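## Task

Pick up the little foam block on the desk and set it down on this room's counter. The stacked cartons must stay undisturbed. The robot must not tip over or finish leaning. The block has to rest on the counter by itself at the end, not be held there by the robot.

## Robot and tools

ROBOT. A simulated Hello Robot Stretch 4 with one arm: an omni-wheel base, a lift that rides up and down a mast, an arm that telescopes straight forward, a three-joint wrist (yaw, pitch, roll) and a two-finger gripper. It stands about 1.6 m tall; the base edge lies within 0.23 m of the base origin. Loose objects may occasionally get nudged by outside forces.

FRAMES. Base frame: origin on the floor below the base centre, x ahead, y to the left, z up. hand_pose is reported in it and marks the point between the fingers, 0.015 m behind their tips; with all wrist joints at 0 its axes line up with the base frame. The printed hand position may be somewhat wrong. The odometry frame is the base frame as it was when the scene began.

execute_actions. Argument "actions": a list holding one action or nothing (empty list = just report state and images). Argument "cameras": list of names from head_camera, head_left_camera, head_right_camera, wrist_camera, all; omitted/null/["all"] gives every camera, [] gives none. An action contains "base", "joints" or both, plus optional "pace" and "contact_limits"; alternatively it is only {"end_of_arm": "enable_torque"}, which re-powers wrist or gripper motors that shut themselves off. All motions in an action start at once.
- "base": exactly one relative move, measured from the base position in the latest state report: {"translate_m": d} straight drive, forward positive, -2 to 2 m; {"strafe_m": d} sideways, left positive, -2 to 2 m; {"rotate_rad": d} turn in place, counter-clockwise (left) positive, -3.2 to 3.2 rad.
- "joints": absolute targets by name, any subset: lift_m 0 to 1.2 (m); arm_m 0 to 0.55 (m extension); wrist_yaw_rad -1.134 to 4.276 (0 ahead, positive left, 3.14 stowed backward, above 3.4 the arm may block it); wrist_pitch_rad -1.117 to 4.259 (0 level, 1.57 pointing down); wrist_roll_rad -1.117 to 4.259 (0 fingers level, positive turns clockwise viewed from behind); gripper_m 0 to 0.08 (finger gap in m). A joint target outside its range is clipped and reported; any other bad value or unknown key rejects the call with no motion. Done tolerances: lift and arm ±0.004, yaw and roll ±0.02, pitch ±0.05, gripper ±0.002.
- "pace": "slow", "default", "fast" or "max" (base up to 0.1/0.3/0.4/0.6 m/s and 1/2/3/4 rad/s; with the lift above 0.2 these drop, down to 0.3 m/s and 1 rad/s at 1.2).
- "contact_limits": {"arm_m": v}, v from 0 (gentlest) to 0.75 (firmest), default 0.5; the arm halts on contact beyond that.
One action runs at most 15 s. A part not named in an action may still be driving toward an earlier target without the status showing it. If a result reports a stop, any later movement, wait or finished_scene calls in the same reply are skipped.

wait: "seconds" 0 to 10; commands nothing, returns the same state and images.
zoom_image: "camera" (one of the four) and "region" [x0, y0, x1, y1] in pixels of that camera's latest full image, origin top-left, at most 504 by 504.
finished_scene: "scene" = number of the current scene; ends it irreversibly and reports success plus the next task. Replying with no tool call ends everything. When resuming from a summary, first send an empty actions list to learn the scene and task.

RESULTS. base_status and joint_status: "done"; "off_target" (stopped short, may still push); "contact_stop_at_<key>" (hit something; lift, arm or wheels go slack, a slack lift can sink under load and slack wheels can roll); "limit_stop_at_<name>", e.g. limit_stop_at_tilt (lean above 6 degrees, lift/arm/wheels slack until level) or limit_stop_at_own_body (self-collision, often with pitch below -0.2 and roll below -0.4 or above 4; move away from the body); "time_out"; "torque_fault" (motor went limp, send enable_torque). Stopped parts forget their target and hold; slack parts recover when next commanded. on_its_own lists things not commanded by the call; its "held at" is a held target, not a position. lidar_m: 12 distances in m, 30-degree sectors, first straight ahead then counter-clockwise (4th left, 7th behind, 10th right); "-" means nothing seen or closer than 0.25 m; sees from about 0.15 m up, misses glass, thin legs and much behind. wrist_depth_mm: 7x7 grid of median depths, 100 to 2000 mm, "-" unknown, includes the robot's own parts. base_odometry counts wheel turns, heading -3.142 to 3.142; if turned_by_wheels and turned_by_imu differ by over about 0.1 rad, a bump or slip occurred and heading is off by roughly their difference. base_tilt in degrees, forward and right positive, with a fixed bias up to about 1.5. motor_effort: percent of maximum, positive toward higher joint values, bracket = peak of last action; wheels wheel_0, wheel_1, wheel_2 positive means turning right; a level gripper carrying load pushes wrist_pitch_rad effort away from 0.

GRIPPING. Command a gap smaller than the object to squeeze; once fingers touch, the gripper only aims slightly past contact until you open beyond the width. With an object held the reading stays above the command, gripper effort leaves 0, and status reads off_target; "done" usually means empty but a light or thin grip may still hold. Effort staying beyond about 50 from 0 causes a gripper torque_fault that may drop the object. Over about 2.7 kg in a level gripper, or pressing the gripper into things, faults the wrist.

CAMERAS. head_camera (pinhole, 420x560) at mast top looking ahead and down; head_left_camera and head_right_camera (fisheye, 420x672) beside it, steeper, showing base and arm; wrist_camera (616x392) behind the fingers, fingertips near the bottom. Turn the base to look elsewhere. Calibration lines give K, distortion and T_world_to_cam (base frame to camera, OpenCV convention), with small errors that grow for the wrist camera.

AVOID. Unfold at start with lift_m 0.4 and wrist_yaw_rad 0 together. Do not drive or turn with over 1 kg held and arm_m above 0.2, especially fast; avoid sustained pushing or pulling, mostly with the gripper high or high contact limits. Avoid dropping, slamming, hard hits, knocking the cartons, tilting, and torque faults. Release the item so it rests on the counter before finishing. The simulation keeps running while you think.

Each tool is called after "Request:" by a JSON object that holds its "op" and its "data", one argument or row to a line.

## Session

Request:
{"op": "execute_actions", "data": {
  "actions": []
}}

Scene clock: 0.00 s.
base_odometry: x=+0.000 y=+0.000 heading=+0.000 (m, m, rad; odometry frame)
turned_by_wheels: +0.000 (rad since the last result)
turned_by_imu: +0.000 (rad since the last result)
base_tilt: forward=-0.2 right=+0.0 (deg)
lidar_m: 0.88 0.71 0.73 0.95 2.27 1.67 1.14 1.08 1.28 0.88 0.84 0.87
base_status: not commanded
joint_positions: lift_m=+0.285 arm_m=+0.002 wrist_yaw_rad=+3.034 wrist_pitch_rad=-0.016 wrist_roll_rad=-0.011 gripper_m=+0.040
joint_status: not commanded
motor_effort: lift_m=+19 arm_m=-1 wrist_yaw_rad=+1 wrist_pitch_rad=-8 wrist_roll_rad=+0 gripper_m=+0 wheel_0=+0 wheel_1=+0 wheel_2=+1 (%)
hand_pose: x=-0.0295 y=+0.1097 z=+0.4670 quat_wxyz=(+0.054, +0.008, -0.006, +0.999) (m; base frame)
wrist_depth_mm: - 140 - - - - - / - 132 - - - - - / - 134 213 - - - - / 140 143 - - - - - / 1618 1808 - - - - - / 1336 1430 148 1430 1281 1499 1430 / 1060 1078 - 1098 585 - 1042
pictures: head_camera, head_left_camera, head_right_camera, wrist_camera
Images, in order (width x height): head_camera 420x560, head_left_camera 420x672, head_right_camera 420x672, wrist_camera 616x392.

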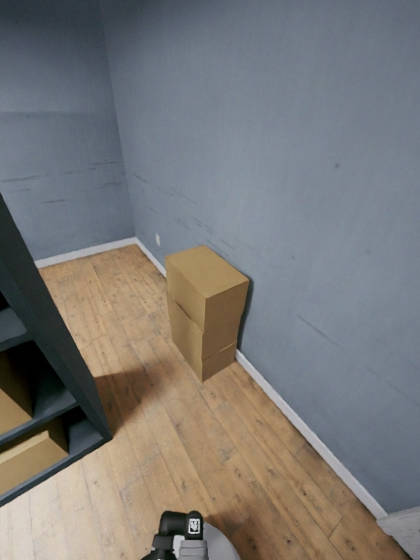

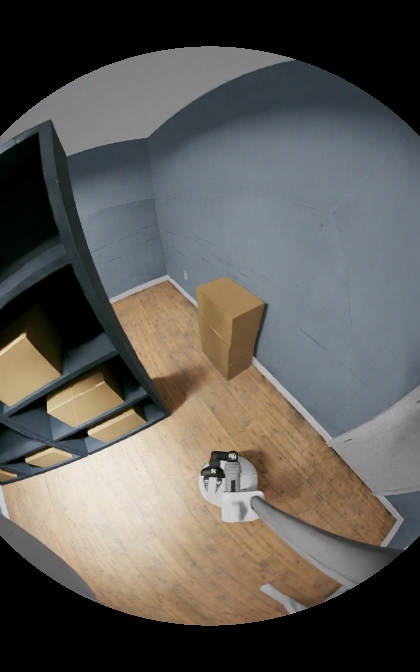

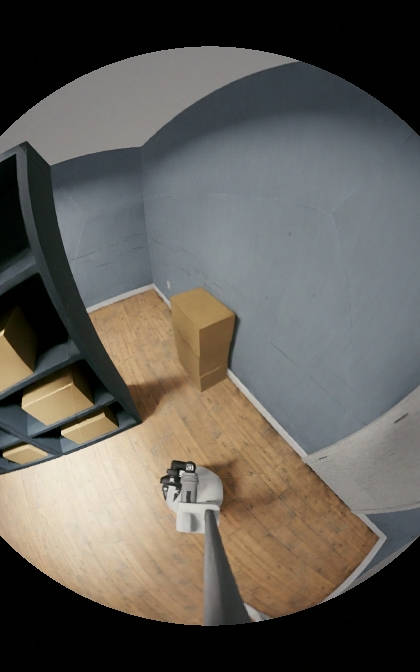

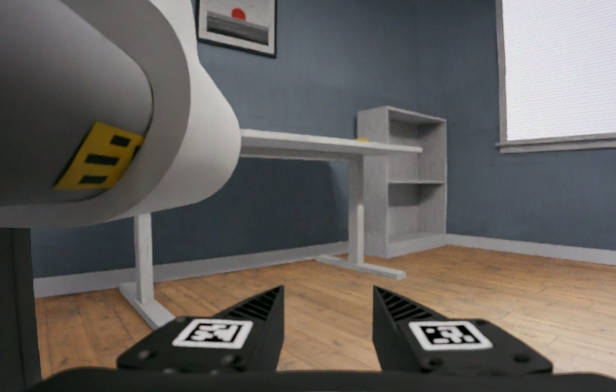

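Request:
{"op": "execute_actions", "data": {
  "actions": [
    {"base":{"rotate_rad":2.75},"joints":{"lift_m":0.8},"pace":"fast"}
  ],
  "cameras": ["head_camera","head_left_camera"]
}}

Scene clock: 10.03 s.
base_odometry: x=+0.000 y=+0.000 heading=+2.749 (m, m, rad; odometry frame)
turned_by_wheels: +2.749 (rad since the last result)
turned_by_imu: +2.688 (rad since the last result)
base_tilt: forward=-0.2 right=+0.0 (deg)
lidar_m: 1.46 1.09 1.12 1.15 0.87 0.84 0.89 0.87 0.71 0.74 1.08 2.86
base_status: done
joint_positions: lift_m=+0.800 arm_m=+0.002 wrist_yaw_rad=+3.034 wrist_pitch_rad=-0.016 wrist_roll_rad=-0.011 gripper_m=+0.040
joint_status: all done
motor_effort: lift_m=+21(19) arm_m=-1(1) wrist_yaw_rad=+0(2) wrist_pitch_rad=-8(7) wrist_roll_rad=+0(0) gripper_m=+0(3) wheel_0=-4(12) wheel_1=-4(13) wheel_2=-1(12) (%)
hand_pose: x=-0.0294 y=+0.1097 z=+0.9814 quat_wxyz=(+0.054, +0.008, -0.006, +0.999) (m; base frame)
wrist_depth_mm: - 141 1160 1042 931 831 750 / - 132 1160 1060 931 831 759 / - 134 213 1060 931 842 759 / 140 143 1182 1060 946 842 768 / 1661 1205 1182 1042 946 842 759 / 1098 991 149 1025 904 820 759 / 1098 991 - 1042 559 - 759
pictures: head_camera, head_left_camera
Images, in order (width x height): head_camera 420x560, head_left_camera 420x672.

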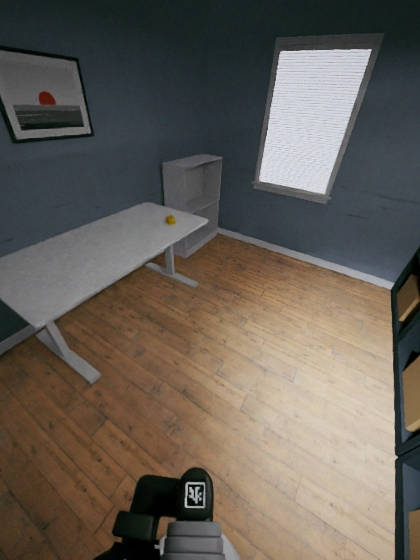

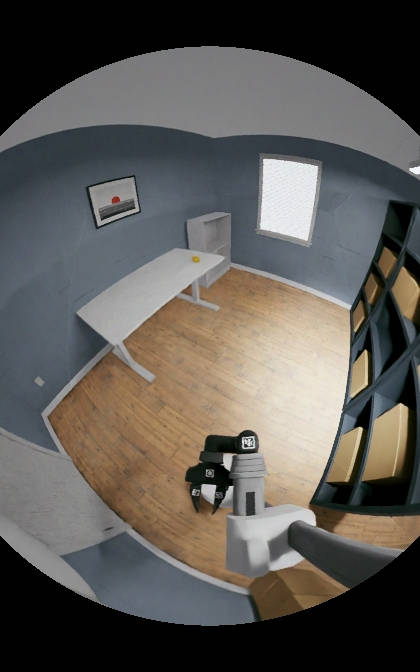

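Request:
{"op": "execute_actions", "data": {
  "actions": [
    {"base":{"rotate_rad":-0.22},"pace":"fast"}
  ],
  "cameras": []
}}

Request:
{"op": "execute_actions", "data": {
  "actions": [
    {"base":{"translate_m":1.65},"joints":{"wrist_yaw_rad":0,"gripper_m":0.08,"wrist_pitch_rad":0.5},"pace":"fast"}
  ],
  "cameras": []
}}

Request:
{"op": "execute_actions", "data": {
  "actions": [
    {"base":{"rotate_rad":1.23},"pace":"fast"}
  ]
}}

Scene clock: 24.00 s.
base_odometry: x=+0.000 y=+0.000 heading=+2.530 (m, m, rad; odometry frame)
turned_by_wheels: -0.219 (rad since the last result)
turned_by_imu: -0.214 (rad since the last result)
base_tilt: forward=-0.2 right=+0.1 (deg)
lidar_m: 1.91 1.18 1.06 1.47 0.93 0.83 0.85 0.89 1.24 0.73 0.87 1.73
base_status: done
joint_positions: lift_m=+0.800 arm_m=+0.002 wrist_yaw_rad=+3.034 wrist_pitch_rad=-0.016 wrist_roll_rad=-0.011 gripper_m=+0.040
joint_status: not commanded
motor_effort: lift_m=+21(22) arm_m=-1(1) wrist_yaw_rad=+0(0) wrist_pitch_rad=-7(7) wrist_roll_rad=+0(1) gripper_m=-3(0) wheel_0=+5(9) wheel_1=+7(11) wheel_2=+2(8) (%)
hand_pose: x=-0.0294 y=+0.1097 z=+0.9814 quat_wxyz=(+0.054, +0.008, -0.006, +0.999) (m; base frame)
wrist_depth_mm: - 140 1042 991 917 854 798 / - 132 1025 991 917 866 798 / - 134 212 991 917 866 820 / 140 142 1042 1008 931 866 809 / 1182 1160 1060 1008 946 878 809 / 878 1138 149 991 917 842 820 / 878 1025 - 991 549 - 809
pictures: none
No camera images: the call's "cameras" was empty. Leave "cameras" out to get every camera's image.

Scene clock: 29.57 s.
base_odometry: x=-1.352 y=+0.946 heading=+2.531 (m, m, rad; odometry frame)
turned_by_wheels: +0.001 (rad since the last result)
turned_by_imu: +0.000 (rad since the last result)
base_tilt: forward=-0.3 right=+0.0 (deg)
lidar_m: 1.29 1.07 0.48 0.51 0.62 1.18 2.39 1.43 1.27 1.27 1.47 1.29
base_status: done
joint_positions: lift_m=+0.800 arm_m=+0.002 wrist_yaw_rad=+0.000 wrist_pitch_rad=+0.503 wrist_roll_rad=-0.011 gripper_m=+0.080
joint_status: all done
motor_effort: lift_m=+21(21) arm_m=-1(1) wrist_yaw_rad=-3(8) wrist_pitch_rad=-6(4) wrist_roll_rad=-1(1) gripper_m=+0(0) wheel_0=+4(11) wheel_1=+6(13) wheel_2=+0(13) (%)
hand_pose: x=+0.3590 y=-0.0874 z=+0.8756 quat_wxyz=(+0.969, -0.005, +0.249, +0.001) (m; base frame)
wrist_depth_mm: 1138 1205 1182 1060 976 878 831 / 1160 1281 1281 1182 1042 946 878 / 1118 1366 1397 1255 1138 1025 960 / 1255 1576 1537 1397 1229 1118 1025 / 1281 1430 1537 1464 1366 1229 1098 / 1138 1205 153 1255 1205 1205 1182 / - - 142 1118 1098 110 -
pictures: none
No camera images: the call's "cameras" was empty. Leave "cameras" out to get every camera's image.

Scene clock: 31.33 s.
base_odometry: x=-1.352 y=+0.946 heading=-2.523 (m, m, rad; odometry frame)
turned_by_wheels: +1.229 (rad since the last result)
turned_by_imu: +1.202 (rad since the last result)
base_tilt: forward=-0.3 right=+0.0 (deg)
lidar_m: 0.49 0.51 0.72 2.35 1.80 1.31 1.26 1.30 1.38 1.28 1.32 0.53
base_status: done
joint_positions: lift_m=+0.800 arm_m=+0.002 wrist_yaw_rad=+0.000 wrist_pitch_rad=+0.503 wrist_roll_rad=-0.011 gripper_m=+0.080
joint_status: not commanded
motor_effort: lift_m=+21(21) arm_m=-2(1) wrist_yaw_rad=-1(5) wrist_pitch_rad=-8(6) wrist_roll_rad=+0(1) gripper_m=-1(1) wheel_0=-4(10) wheel_1=-5(12) wheel_2=-1(11) (%)
hand_pose: x=+0.3590 y=-0.0874 z=+0.8756 quat_wxyz=(+0.969, -0.005, +0.249, +0.001) (m; base frame)
wrist_depth_mm: 1008 991 976 991 976 842 878 / 1060 1025 1025 1008 1025 866 946 / 732 707 691 683 778 946 1008 / 530 530 521 517 517 946 904 / 421 421 418 415 413 1182 1255 / 1229 379 153 904 370 366 1138 / - - 142 1078 1098 110 -
pictures: head_camera, head_left_camera, head_right_camera, wrist_camera
camera_calibration (this result's frames):
wrist_camera: T_world_to_cam=[[0.0129571, -0.999824, -0.0135496, -0.0713129], [-0.521556, 0.00480357, -0.853203, 0.981061], [0.853118, 0.0181219, -0.521402, 0.304207], [0, 0, 0, 1]] pos_world=[0.253078, -0.0815257, 0.994693]
Images, in order (width x height): head_camera 420x560, head_left_camera 420x672, head_right_camera 420x672, wrist_camera 616x392.

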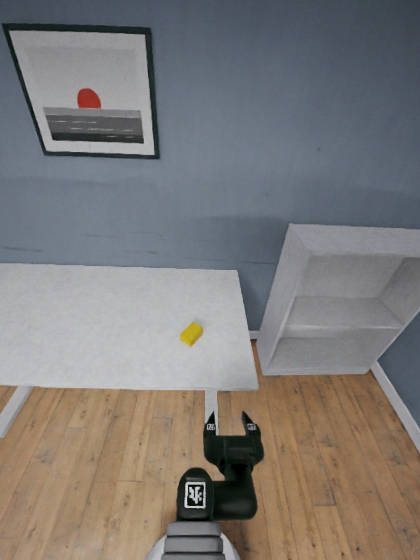

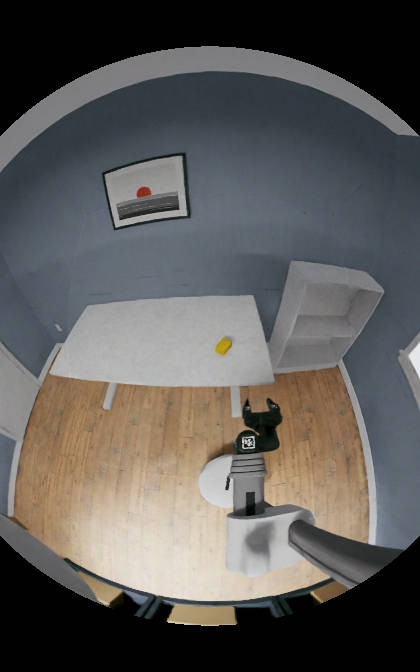

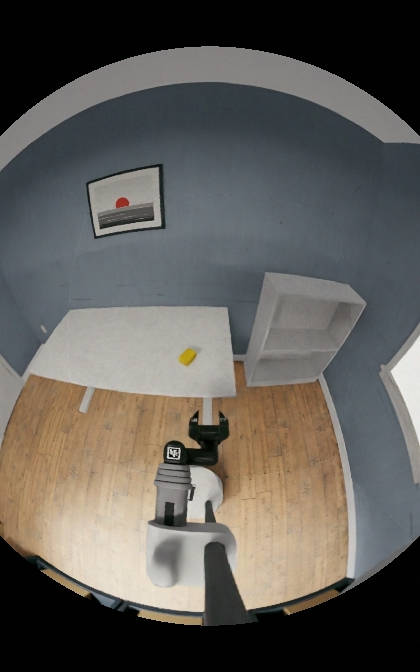

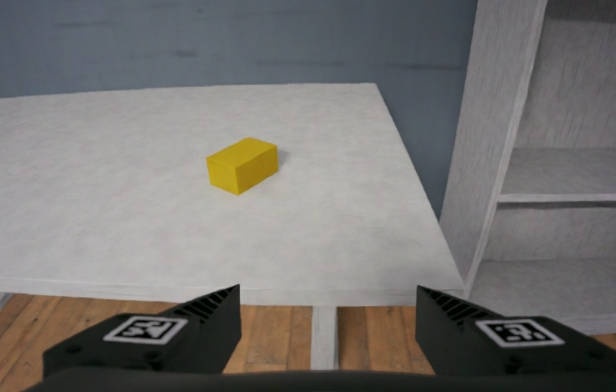

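Request:
{"op": "execute_actions", "data": {
  "actions": [
    {"base":{"strafe_m":0.22},"joints":{"wrist_yaw_rad":-0.65,"arm_m":0.45,"lift_m":0.76},"pace":"fast"}
  ],
  "cameras": ["head_camera","wrist_camera"]
}}

Scene clock: 39.90 s.
base_odometry: x=-1.224 y=+0.767 heading=-2.523 (m, m, rad; odometry frame)
turned_by_wheels: +0.000 (rad since the last result)
turned_by_imu: -0.001 (rad since the last result)
base_tilt: forward=-0.3 right=+0.0 (deg)
lidar_m: 0.50 0.53 0.68 2.15 2.23 1.33 1.27 1.34 1.59 1.51 1.39 0.52
base_status: done
joint_positions: lift_m=+0.760 arm_m=+0.449 wrist_yaw_rad=-0.650 wrist_pitch_rad=+0.503 wrist_roll_rad=-0.011 gripper_m=+0.080
joint_status: all done
motor_effort: lift_m=+16(15) arm_m=+4(4) wrist_yaw_rad=+0(7) wrist_pitch_rad=-5(8) wrist_roll_rad=-1(0) gripper_m=+0(0) wheel_0=-1(16) wheel_1=+3(16) wheel_2=+0(0) (%)
hand_pose: x=+0.7157 y=-0.1824 z=+0.8360 quat_wxyz=(+0.918, +0.074, +0.237, -0.308) (m; base frame)
wrist_depth_mm: 521 580 668 759 691 609 1118 / 544 609 707 820 732 1098 1160 / 569 597 585 580 768 931 1138 / 452 445 442 436 436 1366 1281 / 355 355 355 353 349 345 1366 / 293 296 153 239 285 286 296 / - - 142 209 256 110 -
pictures: head_camera, wrist_camera
camera_calibration (this result's frames):
wrist_camera: T_world_to_cam=[[-0.594658, -0.803864, -0.0135489, 0.299173], [-0.412345, 0.319412, -0.853198, 1.11292], [0.690183, -0.501775, -0.521411, 0.00278213], [0, 0, 0, 1]] pos_world=[0.634893, -0.11359, 0.955047]
Images, in order (width x height): head_camera 420x560, wrist_camera 616x392.

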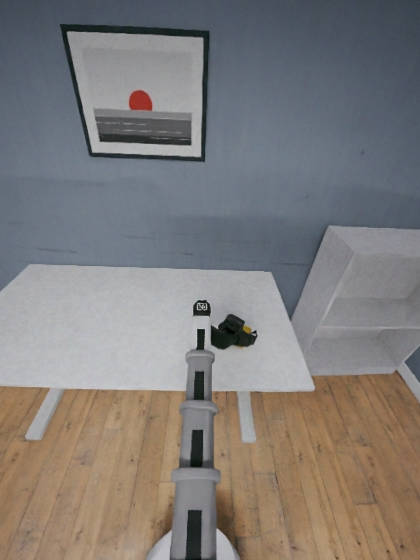

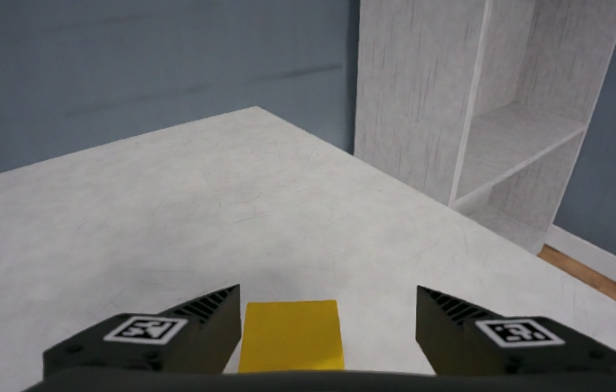

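Request:
{"op": "execute_actions", "data": {
  "actions": [
    {"joints":{"arm_m":0.481,"lift_m":0.72}}
  ],
  "cameras": []
}}

Request:
{"op": "execute_actions", "data": {
  "actions": [
    {"joints":{"lift_m":0.675}}
  ],
  "cameras": ["head_right_camera","wrist_camera"]
}}

Scene clock: 47.93 s.
base_odometry: x=-1.224 y=+0.767 heading=-2.523 (m, m, rad; odometry frame)
turned_by_wheels: +0.000 (rad since the last result)
turned_by_imu: +0.000 (rad since the last result)
base_tilt: forward=-0.2 right=+0.0 (deg)
lidar_m: 0.49 0.51 0.70 2.12 2.23 1.32 1.26 1.31 1.62 1.52 1.38 0.52
base_status: not commanded
joint_positions: lift_m=+0.720 arm_m=+0.480 wrist_yaw_rad=-0.650 wrist_pitch_rad=+0.503 wrist_roll_rad=-0.011 gripper_m=+0.080
joint_status: all done
motor_effort: lift_m=+16(16) arm_m=+4(5) wrist_yaw_rad=+1(1) wrist_pitch_rad=-8(5) wrist_roll_rad=+0(0) gripper_m=-1(2) wheel_0=-1(1) wheel_1=+3(3) wheel_2=+0(0) (%)
hand_pose: x=+0.7466 y=-0.1824 z=+0.7960 quat_wxyz=(+0.918, +0.074, +0.237, -0.308) (m; base frame)
wrist_depth_mm: 496 544 627 723 683 585 1098 / 517 580 654 778 723 627 1138 / 508 496 488 480 715 788 1042 / 373 370 366 362 362 377 1281 / 296 294 293 293 290 287 283 / 243 245 153 187 192 236 243 / - - 142 165 168 110 -
pictures: none
No camera images: the call's "cameras" was empty. Leave "cameras" out to get every camera's image.

Scene clock: 49.00 s.
base_odometry: x=-1.224 y=+0.767 heading=-2.523 (m, m, rad; odometry frame)
turned_by_wheels: +0.000 (rad since the last result)
turned_by_imu: +0.000 (rad since the last result)
base_tilt: forward=-0.2 right=+0.0 (deg)
lidar_m: 0.49 0.51 0.71 2.15 2.24 1.30 1.25 1.32 1.61 1.49 1.37 0.51
base_status: not commanded
joint_positions: lift_m=+0.675 arm_m=+0.480 wrist_yaw_rad=-0.650 wrist_pitch_rad=+0.503 wrist_roll_rad=-0.011 gripper_m=+0.080
joint_status: all done
motor_effort: lift_m=+16(15) arm_m=+4(4) wrist_yaw_rad=+1(1) wrist_pitch_rad=-8(6) wrist_roll_rad=+0(1) gripper_m=-1(1) wheel_0=-1(1) wheel_1=+3(3) wheel_2=+0(1) (%)
hand_pose: x=+0.7466 y=-0.1824 z=+0.7510 quat_wxyz=(+0.918, +0.074, +0.237, -0.308) (m; base frame)
wrist_depth_mm: 496 549 627 732 683 580 1118 / 517 554 559 549 723 634 1118 / 389 377 373 368 364 627 1138 / 286 283 282 278 276 273 279 / 225 225 225 156 205 220 218 / 186 187 135 130 134 181 - / - - 118 114 113 110 -
pictures: head_right_camera, wrist_camera
camera_calibration (this result's frames):
wrist_camera: T_world_to_cam=[[-0.594766, -0.803785, -0.0135491, 0.316505], [-0.412305, 0.31947, -0.853196, 1.05319], [0.690115, -0.501866, -0.521414, -0.0628326], [0, 0, 0, 1]] pos_world=[0.665842, -0.113592, 0.870101]
Images, in order (width x height): head_right_camera 420x672, wrist_camera 616x392.

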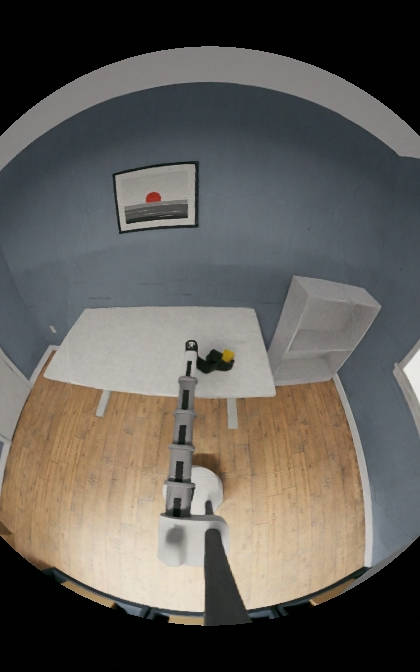

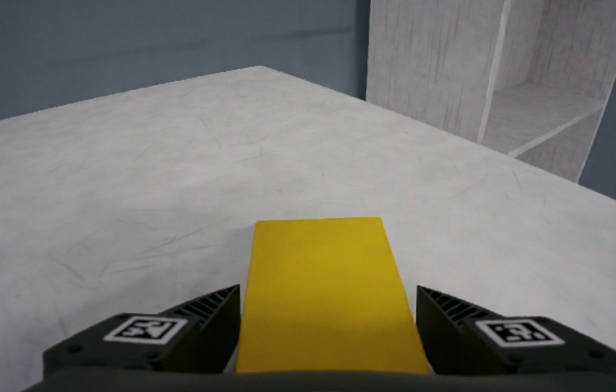

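Request:
{"op": "execute_actions", "data": {
  "actions": [
    {"joints":{"gripper_m":0.03}}
  ],
  "cameras": []
}}

Request:
{"op": "execute_actions", "data": {
  "actions": [
    {"joints":{"lift_m":0.75}}
  ],
  "cameras": []
}}

Request:
{"op": "execute_actions", "data": {
  "actions": [
    {"base":{"strafe_m":1.52},"joints":{"arm_m":0,"wrist_yaw_rad":0.3,"lift_m":0.95},"pace":"fast"}
  ],
  "cameras": []
}}

Request:
{"op": "execute_actions", "data": {
  "actions": [
    {"base":{"rotate_rad":-3.185},"pace":"fast"}
  ],
  "cameras": []
}}

Request:
{"op": "execute_actions", "data": {
  "actions": [
    {"base":{"translate_m":0.85},"pace":"fast"}
  ]
}}

Scene clock: 67.07 s.
base_odometry: x=-1.224 y=+0.767 heading=-2.523 (m, m, rad; odometry frame)
turned_by_wheels: +0.000 (rad since the last result)
turned_by_imu: +0.000 (rad since the last result)
base_tilt: forward=-0.2 right=+0.0 (deg)
lidar_m: 0.50 0.53 0.72 2.14 2.23 1.32 1.26 1.33 1.58 1.51 1.38 0.51
base_status: not commanded
joint_positions: lift_m=+0.675 arm_m=+0.480 wrist_yaw_rad=-0.650 wrist_pitch_rad=+0.503 wrist_roll_rad=-0.011 gripper_m=+0.059
joint_status: gripper_m off_target (ended at +0.059, target +0.030)
on_its_own: gripper_m is held at +0.053, not at your +0.030, by its contact guard: the fingers met something
motor_effort: lift_m=+16(15) arm_m=+4(4) wrist_yaw_rad=+0(3) wrist_pitch_rad=-7(7) wrist_roll_rad=+1(0) gripper_m=-40(44) wheel_0=-1(1) wheel_1=+3(3) wheel_2=+0(0) (%)
hand_pose: x=+0.7466 y=-0.1824 z=+0.7510 quat_wxyz=(+0.918, +0.074, +0.237, -0.308) (m; base frame)
wrist_depth_mm: 496 544 627 723 691 585 1118 / 517 559 564 554 715 627 1098 / 392 382 373 366 364 634 1182 / 286 283 281 278 276 273 278 / 226 226 225 156 168 220 217 / 186 187 135 130 129 183 181 / 163 - 111 114 113 - -
pictures: none
No camera images: the call's "cameras" was empty. Leave "cameras" out to get every camera's image.

Scene clock: 68.33 s.
base_odometry: x=-1.224 y=+0.767 heading=-2.523 (m, m, rad; odometry frame)
turned_by_wheels: +0.000 (rad since the last result)
turned_by_imu: +0.000 (rad since the last result)
base_tilt: forward=-0.2 right=+0.0 (deg)
lidar_m: 0.49 0.52 0.71 2.15 2.23 1.32 1.27 1.31 1.63 1.52 1.37 0.52
base_status: not commanded
joint_positions: lift_m=+0.750 arm_m=+0.480 wrist_yaw_rad=-0.650 wrist_pitch_rad=+0.503 wrist_roll_rad=-0.011 gripper_m=+0.059
joint_status: all done
on_its_own: gripper_m is held at +0.053, not at your +0.030, by its contact guard: the fingers met something
motor_effort: lift_m=+21(22) arm_m=+4(4) wrist_yaw_rad=-1(1) wrist_pitch_rad=-8(8) wrist_roll_rad=+0(1) gripper_m=-43(43) wheel_0=-1(1) wheel_1=+3(3) wheel_2=+0(0) (%)
hand_pose: x=+0.7466 y=-0.1824 z=+0.8255 quat_wxyz=(+0.918, +0.074, +0.237, -0.308) (m; base frame)
wrist_depth_mm: 496 549 627 723 683 580 1098 / 521 580 676 778 723 627 1160 / 544 569 554 549 768 854 1025 / 430 427 421 418 415 768 1281 / 340 340 340 156 168 330 1336 / 281 282 135 130 129 276 271 / 245 - 111 114 113 - -
pictures: none
No camera images: the call's "cameras" was empty. Leave "cameras" out to get every camera's image.

Scene clock: 73.37 s.
base_odometry: x=-0.342 y=-0.471 heading=-2.523 (m, m, rad; odometry frame)
turned_by_wheels: +0.000 (rad since the last result)
turned_by_imu: -0.003 (rad since the last result)
base_tilt: forward=-0.3 right=+0.1 (deg)
lidar_m: 1.26 0.95 0.66 0.64 0.67 0.95 1.30 1.33 1.81 3.02 0.71 0.62
base_status: done
joint_positions: lift_m=+0.950 arm_m=+0.002 wrist_yaw_rad=+0.300 wrist_pitch_rad=+0.503 wrist_roll_rad=-0.011 gripper_m=+0.059
joint_status: all done
joint sent to its limit — the command would take arm_m past its lower limit, so that joint was sent only as far as its limit.
on_its_own: gripper_m is held at +0.053, not at your +0.030, by its contact guard: the fingers met something
motor_effort: lift_m=+21(22) arm_m=-4(4) wrist_yaw_rad=+2(4) wrist_pitch_rad=-9(8) wrist_roll_rad=+1(0) gripper_m=-41(40) wheel_0=-1(14) wheel_1=+2(18) wheel_2=+0(0) (%)
hand_pose: x=+0.3769 y=-0.0284 z=+1.0255 quat_wxyz=(+0.957, -0.042, +0.245, +0.146) (m; base frame)
wrist_depth_mm: 699 878 1078 1008 931 866 809 / 723 917 1182 1098 1025 931 854 / 741 960 1255 1182 1098 991 917 / 759 991 1366 1336 1182 1078 991 / 759 1008 1464 156 168 1182 1098 / 788 991 135 130 129 1255 1205 / 788 - 111 114 113 - -
pictures: none
No camera images: the call's "cameras" was empty. Leave "cameras" out to get every camera's image.

Scene clock: 76.47 s.
base_odometry: x=-0.342 y=-0.471 heading=+0.577 (m, m, rad; odometry frame)
turned_by_wheels: -3.184 (rad since the last result)
turned_by_imu: -3.113 (rad since the last result)
base_tilt: forward=-0.3 right=+0.1 (deg)
lidar_m: 1.28 1.31 1.74 3.00 0.73 0.65 1.29 1.03 0.69 0.63 0.66 0.94
base_status: done
joint_positions: lift_m=+0.950 arm_m=+0.002 wrist_yaw_rad=+0.300 wrist_pitch_rad=+0.503 wrist_roll_rad=-0.011 gripper_m=+0.059
joint_status: not commanded
on_its_own: gripper_m is held at +0.053, not at your +0.030, by its contact guard: the fingers met something
motor_effort: lift_m=+21(21) arm_m=-5(4) wrist_yaw_rad=+0(1) wrist_pitch_rad=-9(9) wrist_roll_rad=+0(0) gripper_m=-40(42) wheel_0=+5(9) wheel_1=+8(13) wheel_2=+2(11) (%)
hand_pose: x=+0.3770 y=-0.0285 z=+1.0255 quat_wxyz=(+0.957, -0.042, +0.245, +0.146) (m; base frame)
wrist_depth_mm: 1255 1160 1182 1160 - - 1808 / 1921 1430 1308 1308 - - 1366 / 1708 1430 1281 1430 - - 931 / 1808 1708 1499 1537 - 1430 991 / 1756 1661 1576 156 168 1255 1078 / 1464 1464 135 130 129 1229 1205 / 1281 - 111 114 113 - -
pictures: none
No camera images: the call's "cameras" was empty. Leave "cameras" out to get every camera's image.

Scene clock: 80.20 s.
base_odometry: x=+0.370 y=-0.007 heading=+0.578 (m, m, rad; odometry frame)
turned_by_wheels: +0.001 (rad since the last result)
turned_by_imu: +0.000 (rad since the last result)
base_tilt: forward=-0.2 right=+0.0 (deg)
lidar_m: 2.23 0.52 0.60 1.55 2.03 1.43 1.61 0.91 0.67 0.63 0.64 0.53
base_status: done
joint_positions: lift_m=+0.950 arm_m=+0.002 wrist_yaw_rad=+0.300 wrist_pitch_rad=+0.503 wrist_roll_rad=-0.011 gripper_m=+0.059
joint_status: not commanded
on_its_own: gripper_m is held at +0.053, not at your +0.030, by its contact guard: the fingers met something
motor_effort: lift_m=+21(21) arm_m=-4(4) wrist_yaw_rad=-1(1) wrist_pitch_rad=-8(9) wrist_roll_rad=+1(0) gripper_m=-42(41) wheel_0=+3(11) wheel_1=+5(10) wheel_2=+1(14) (%)
hand_pose: x=+0.3769 y=-0.0285 z=+1.0255 quat_wxyz=(+0.957, -0.042, +0.245, +0.146) (m; base frame)
wrist_depth_mm: 353 449 647 - - 1921 1708 / 362 469 676 - - - 1661 / 373 480 715 - - - 1499 / 384 496 741 - - - 1430 / 392 512 759 156 167 1708 591 / 439 496 135 130 129 1430 544 / 621 - 111 114 113 - -
pictures: head_camera, head_left_camera, head_right_camera, wrist_camera
camera_calibration (this result's frames):
wrist_camera: T_world_to_cam=[[0.307644, -0.951405, -0.013553, -0.120293], [-0.500138, -0.149573, -0.85293, 1.10522], [0.809455, 0.269177, -0.521849, 0.390042], [0, 0, 0, 1]] pos_world=[0.274047, -0.0541264, 1.14459]
Images, in order (width x height): head_camera 420x560, head_left_camera 420x672, head_right_camera 420x672, wrist_camera 616x392.

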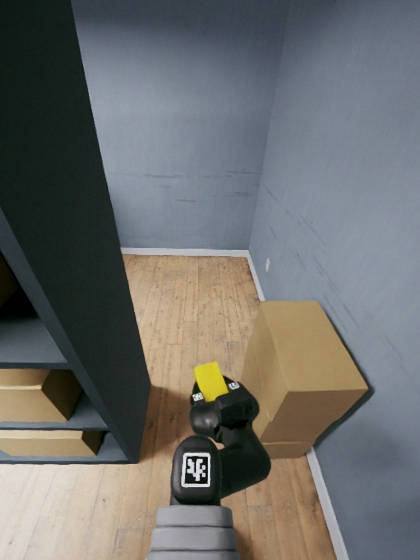

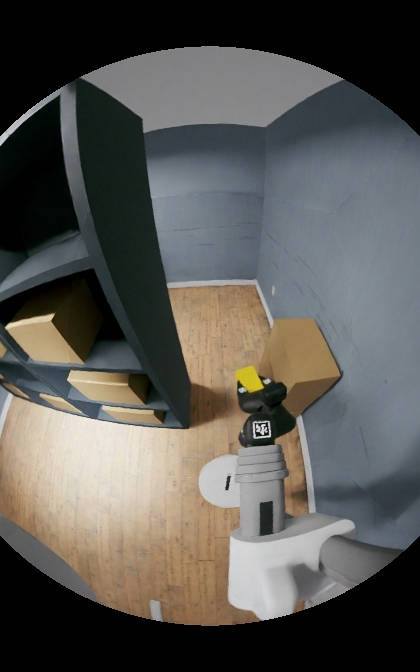

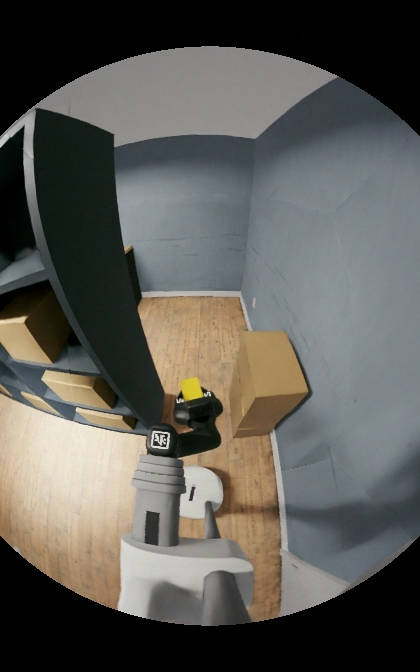

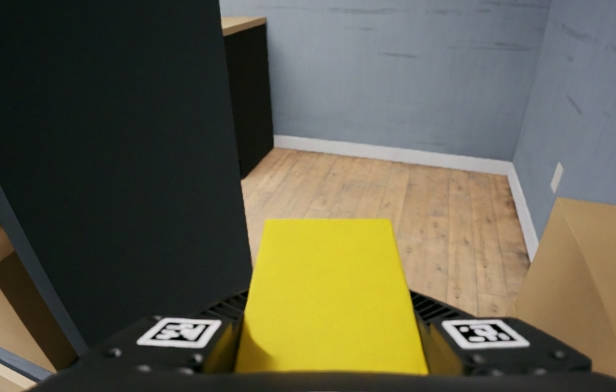

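Centred.

Request:
{"op": "execute_actions", "data": {
  "actions": [
    {"base":{"translate_m":1.3},"joints":{"lift_m":1.05},"pace":"fast"}
  ],
  "cameras": []
}}

Request:
{"op": "execute_actions", "data": {
  "actions": [
    {"base":{"rotate_rad":1.0},"pace":"fast"}
  ],
  "cameras": ["head_camera","wrist_camera"]
}}

Scene clock: 95.77 s.
base_odometry: x=+1.458 y=+0.704 heading=+0.578 (m, m, rad; odometry frame)
turned_by_wheels: +0.001 (rad since the last result)
turned_by_imu: +0.000 (rad since the last result)
base_tilt: forward=-0.3 right=+0.0 (deg)
lidar_m: 1.28 1.33 1.23 1.69 0.53 0.50 2.69 0.46 0.52 0.58 0.61 0.82
base_status: done
joint_positions: lift_m=+1.050 arm_m=+0.002 wrist_yaw_rad=+0.300 wrist_pitch_rad=+0.503 wrist_roll_rad=-0.011 gripper_m=+0.059
joint_status: all done
on_its_own: gripper_m is held at +0.053, not at your +0.030, by its contact guard: the fingers met something
motor_effort: lift_m=+21(21) arm_m=-4(4) wrist_yaw_rad=+1(2) wrist_pitch_rad=-8(7) wrist_roll_rad=+0(0) gripper_m=-42(42) wheel_0=+5(11) wheel_1=+5(13) wheel_2=-1(12) (%)
hand_pose: x=+0.3769 y=-0.0284 z=+1.1255 quat_wxyz=(+0.957, -0.042, +0.245, +0.146) (m; base frame)
wrist_depth_mm: 1281 1182 1078 1008 946 866 831 / 1308 1255 1182 1078 1008 931 891 / 1098 1366 1281 1160 1098 1008 946 / 1118 1464 1430 1336 1205 1098 1025 / 1160 1499 1576 156 167 1182 1118 / 1205 1430 135 130 129 1255 1182 / 1366 - 111 114 113 - -
pictures: none
No camera images: the call's "cameras" was empty. Leave "cameras" out to get every camera's image.

Scene clock: 97.70 s.
base_odometry: x=+1.458 y=+0.704 heading=+1.577 (m, m, rad; odometry frame)
turned_by_wheels: +0.999 (rad since the last result)
turned_by_imu: +0.977 (rad since the last result)
base_tilt: forward=-0.2 right=+0.0 (deg)
lidar_m: 1.20 2.15 0.59 0.49 2.69 0.46 0.50 0.59 0.61 0.79 1.28 1.31
base_status: done
joint_positions: lift_m=+1.050 arm_m=+0.002 wrist_yaw_rad=+0.300 wrist_pitch_rad=+0.503 wrist_roll_rad=-0.011 gripper_m=+0.059
joint_status: not commanded
on_its_own: gripper_m is held at +0.053, not at your +0.030, by its contact guard: the fingers met something
motor_effort: lift_m=+21(21) arm_m=-4(4) wrist_yaw_rad=-1(2) wrist_pitch_rad=-9(8) wrist_roll_rad=+0(0) gripper_m=-40(40) wheel_0=-5(9) wheel_1=-6(13) wheel_2=-1(8) (%)
hand_pose: x=+0.3769 y=-0.0284 z=+1.1255 quat_wxyz=(+0.957, -0.042, +0.245, +0.146) (m; base frame)
wrist_depth_mm: 1336 - - - - 1464 1138 / 1336 - - - 1255 1182 1118 / 1255 - - - 1138 1042 1118 / 1205 - - - 1205 1182 1205 / 1160 1808 1863 156 167 1336 1255 / 1078 1537 135 130 129 1464 1308 / 1042 - 111 114 113 - -
pictures: head_camera, wrist_camera
camera_calibration (this result's frames):
wrist_camera: T_world_to_cam=[[0.307845, -0.95134, -0.0135529, -0.118969], [-0.500077, -0.149669, -0.852949, 1.19051], [0.809416, 0.269354, -0.521818, 0.442201], [0, 0, 0, 1]] pos_world=[0.274047, -0.0541053, 1.24458]
Images, in order (width x height): head_camera 420x560, wrist_camera 616x392.

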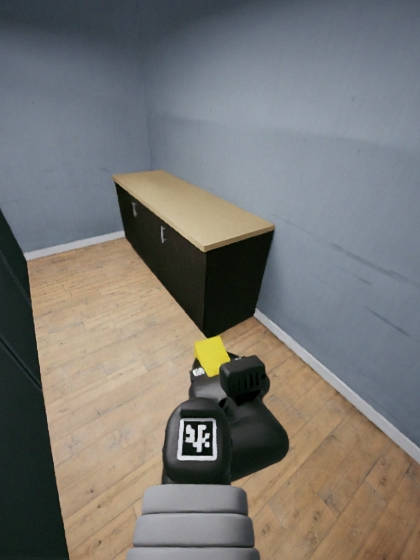

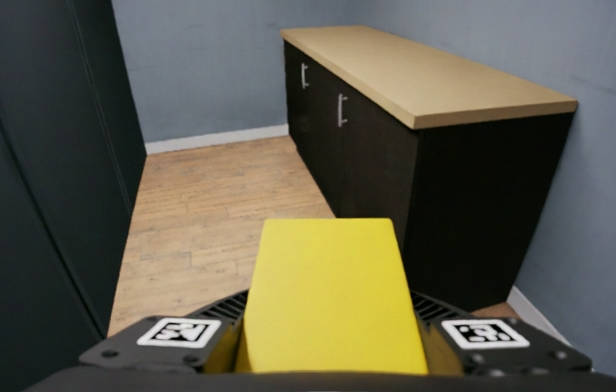

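Request:
{"op": "execute_actions", "data": {
  "actions": [
    {"base":{"translate_m":0.72},"joints":{"arm_m":0.5,"lift_m":0.95},"pace":"fast"}
  ],
  "cameras": ["head_camera"]
}}

Scene clock: 111.97 s.
base_odometry: x=+1.453 y=+1.423 heading=+1.578 (m, m, rad; odometry frame)
turned_by_wheels: +0.001 (rad since the last result)
turned_by_imu: +0.000 (rad since the last result)
base_tilt: forward=-0.2 right=+0.1 (deg)
lidar_m: 0.50 0.86 1.22 0.83 0.76 0.78 1.13 1.18 1.22 0.93 0.87 0.65
base_status: done
joint_positions: lift_m=+0.950 arm_m=+0.499 wrist_yaw_rad=+0.300 wrist_pitch_rad=+0.503 wrist_roll_rad=-0.011 gripper_m=+0.059
joint_status: all done
on_its_own: gripper_m is held at +0.053, not at your +0.030, by its contact guard: the fingers met something
motor_effort: lift_m=+16(21) arm_m=+4(5) wrist_yaw_rad=-3(1) wrist_pitch_rad=-7(9) wrist_roll_rad=+0(1) gripper_m=-39(42) wheel_0=+4(10) wheel_1=+7(13) wheel_2=-2(11) (%)
hand_pose: x=+0.8740 y=-0.0284 z=+1.0259 quat_wxyz=(+0.957, -0.042, +0.245, +0.146) (m; base frame)
wrist_depth_mm: 1537 1618 1756 1308 820 549 439 / 1661 1661 878 854 759 574 445 / 1863 603 585 574 564 535 459 / 1863 442 442 436 433 424 421 / 373 357 353 156 167 343 338 / 293 296 135 130 129 286 282 / 257 - 111 114 113 - -
pictures: head_camera
Images, in order (width x height): head_camera 420x560.

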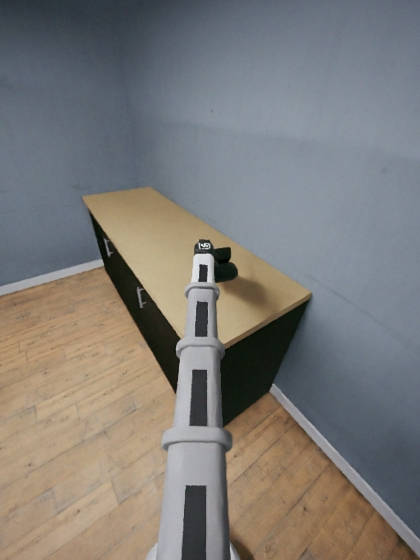

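Request:
{"op": "execute_actions", "data": {
  "actions": [
    {"joints":{"lift_m":0.868}}
  ],
  "cameras": []
}}

Request:
{"op": "execute_actions", "data": {
  "actions": [
    {"joints":{"gripper_m":0.08}}
  ],
  "cameras": []
}}

Request:
{"op": "execute_actions", "data": {
  "actions": [
    {"joints":{"lift_m":0.95},"pace":"fast"}
  ],
  "cameras": []
}}

Request:
{"op": "finished_scene", "data": {
  "scene": 1
}}

Scene clock: 119.90 s.
base_odometry: x=+1.453 y=+1.423 heading=+1.578 (m, m, rad; odometry frame)
turned_by_wheels: +0.000 (rad since the last result)
turned_by_imu: +0.000 (rad since the last result)
base_tilt: forward=-0.2 right=+0.0 (deg)
lidar_m: 0.48 0.85 1.23 0.82 0.75 0.77 1.16 1.17 1.19 0.94 0.87 0.65
base_status: not commanded
joint_positions: lift_m=+0.868 arm_m=+0.499 wrist_yaw_rad=+0.300 wrist_pitch_rad=+0.503 wrist_roll_rad=-0.011 gripper_m=+0.059
joint_status: all done
on_its_own: gripper_m is held at +0.053, not at your +0.030, by its contact guard: the fingers met something
motor_effort: lift_m=+15(16) arm_m=+4(4) wrist_yaw_rad=-1(3) wrist_pitch_rad=-7(7) wrist_roll_rad=+0(0) gripper_m=-43(43) wheel_0=+4(4) wheel_1=+7(7) wheel_2=-2(2) (%)
hand_pose: x=+0.8740 y=-0.0284 z=+0.9440 quat_wxyz=(+0.957, -0.042, +0.245, +0.146) (m; base frame)
wrist_depth_mm: 1618 1618 1060 991 778 549 442 / 1661 591 564 544 539 512 445 / 424 387 377 370 366 364 364 / 291 287 283 281 278 276 273 / 230 229 229 156 167 221 219 / 189 190 135 130 129 185 182 / 166 - 111 114 113 - -
pictures: none
No camera images: the call's "cameras" was empty. Leave "cameras" out to get every camera's image.

Scene clock: 120.83 s.
base_odometry: x=+1.453 y=+1.423 heading=+1.578 (m, m, rad; odometry frame)
turned_by_wheels: +0.000 (rad since the last result)
turned_by_imu: +0.000 (rad since the last result)
base_tilt: forward=-0.2 right=+0.0 (deg)
lidar_m: 0.50 0.83 1.22 0.82 0.77 0.78 1.13 1.18 1.21 0.94 0.88 0.67
base_status: not commanded
joint_positions: lift_m=+0.868 arm_m=+0.499 wrist_yaw_rad=+0.300 wrist_pitch_rad=+0.503 wrist_roll_rad=-0.011 gripper_m=+0.080
joint_status: all done
motor_effort: lift_m=+15(16) arm_m=+4(4) wrist_yaw_rad=+0(1) wrist_pitch_rad=-7(8) wrist_roll_rad=+0(1) gripper_m=-1(41) wheel_0=+4(4) wheel_1=+7(7) wheel_2=-1(2) (%)
hand_pose: x=+0.8740 y=-0.0284 z=+0.9440 quat_wxyz=(+0.957, -0.042, +0.245, +0.146) (m; base frame)
wrist_depth_mm: 1576 1618 1078 1008 768 549 439 / 1618 597 564 554 544 508 449 / 427 387 377 370 368 364 364 / 293 287 286 282 279 276 274 / 230 229 229 159 171 221 219 / 190 190 148 132 136 183 - / - - 118 116 116 110 -
pictures: none
No camera images: the call's "cameras" was empty. Leave "cameras" out to get every camera's image.

Scene clock: 121.93 s.
base_odometry: x=+1.453 y=+1.423 heading=+1.578 (m, m, rad; odometry frame)
turned_by_wheels: +0.000 (rad since the last result)
turned_by_imu: +0.000 (rad since the last result)
base_tilt: forward=-0.2 right=+0.0 (deg)
lidar_m: 0.48 0.88 1.24 0.82 0.75 0.77 1.15 1.18 1.21 0.95 0.86 0.66
base_status: not commanded
joint_positions: lift_m=+0.950 arm_m=+0.499 wrist_yaw_rad=+0.300 wrist_pitch_rad=+0.503 wrist_roll_rad=-0.011 gripper_m=+0.080
joint_status: all done
motor_effort: lift_m=+22(22) arm_m=+4(4) wrist_yaw_rad=+2(2) wrist_pitch_rad=-7(8) wrist_roll_rad=+0(1) gripper_m=+1(3) wheel_0=+4(4) wheel_1=+7(7) wheel_2=-2(1) (%)
hand_pose: x=+0.8740 y=-0.0284 z=+1.0255 quat_wxyz=(+0.957, -0.042, +0.245, +0.146) (m; base frame)
wrist_depth_mm: 1576 1661 1756 1336 820 549 439 / 1661 1708 878 842 768 569 449 / 1808 603 580 574 569 535 462 / 1921 445 442 436 430 427 421 / 370 355 353 353 347 343 340 / 293 296 153 293 281 282 291 / - - 142 208 246 110 -
pictures: none
No camera images: the call's "cameras" was empty. Leave "cameras" out to get every camera's image.

The scene is finished: the task was done.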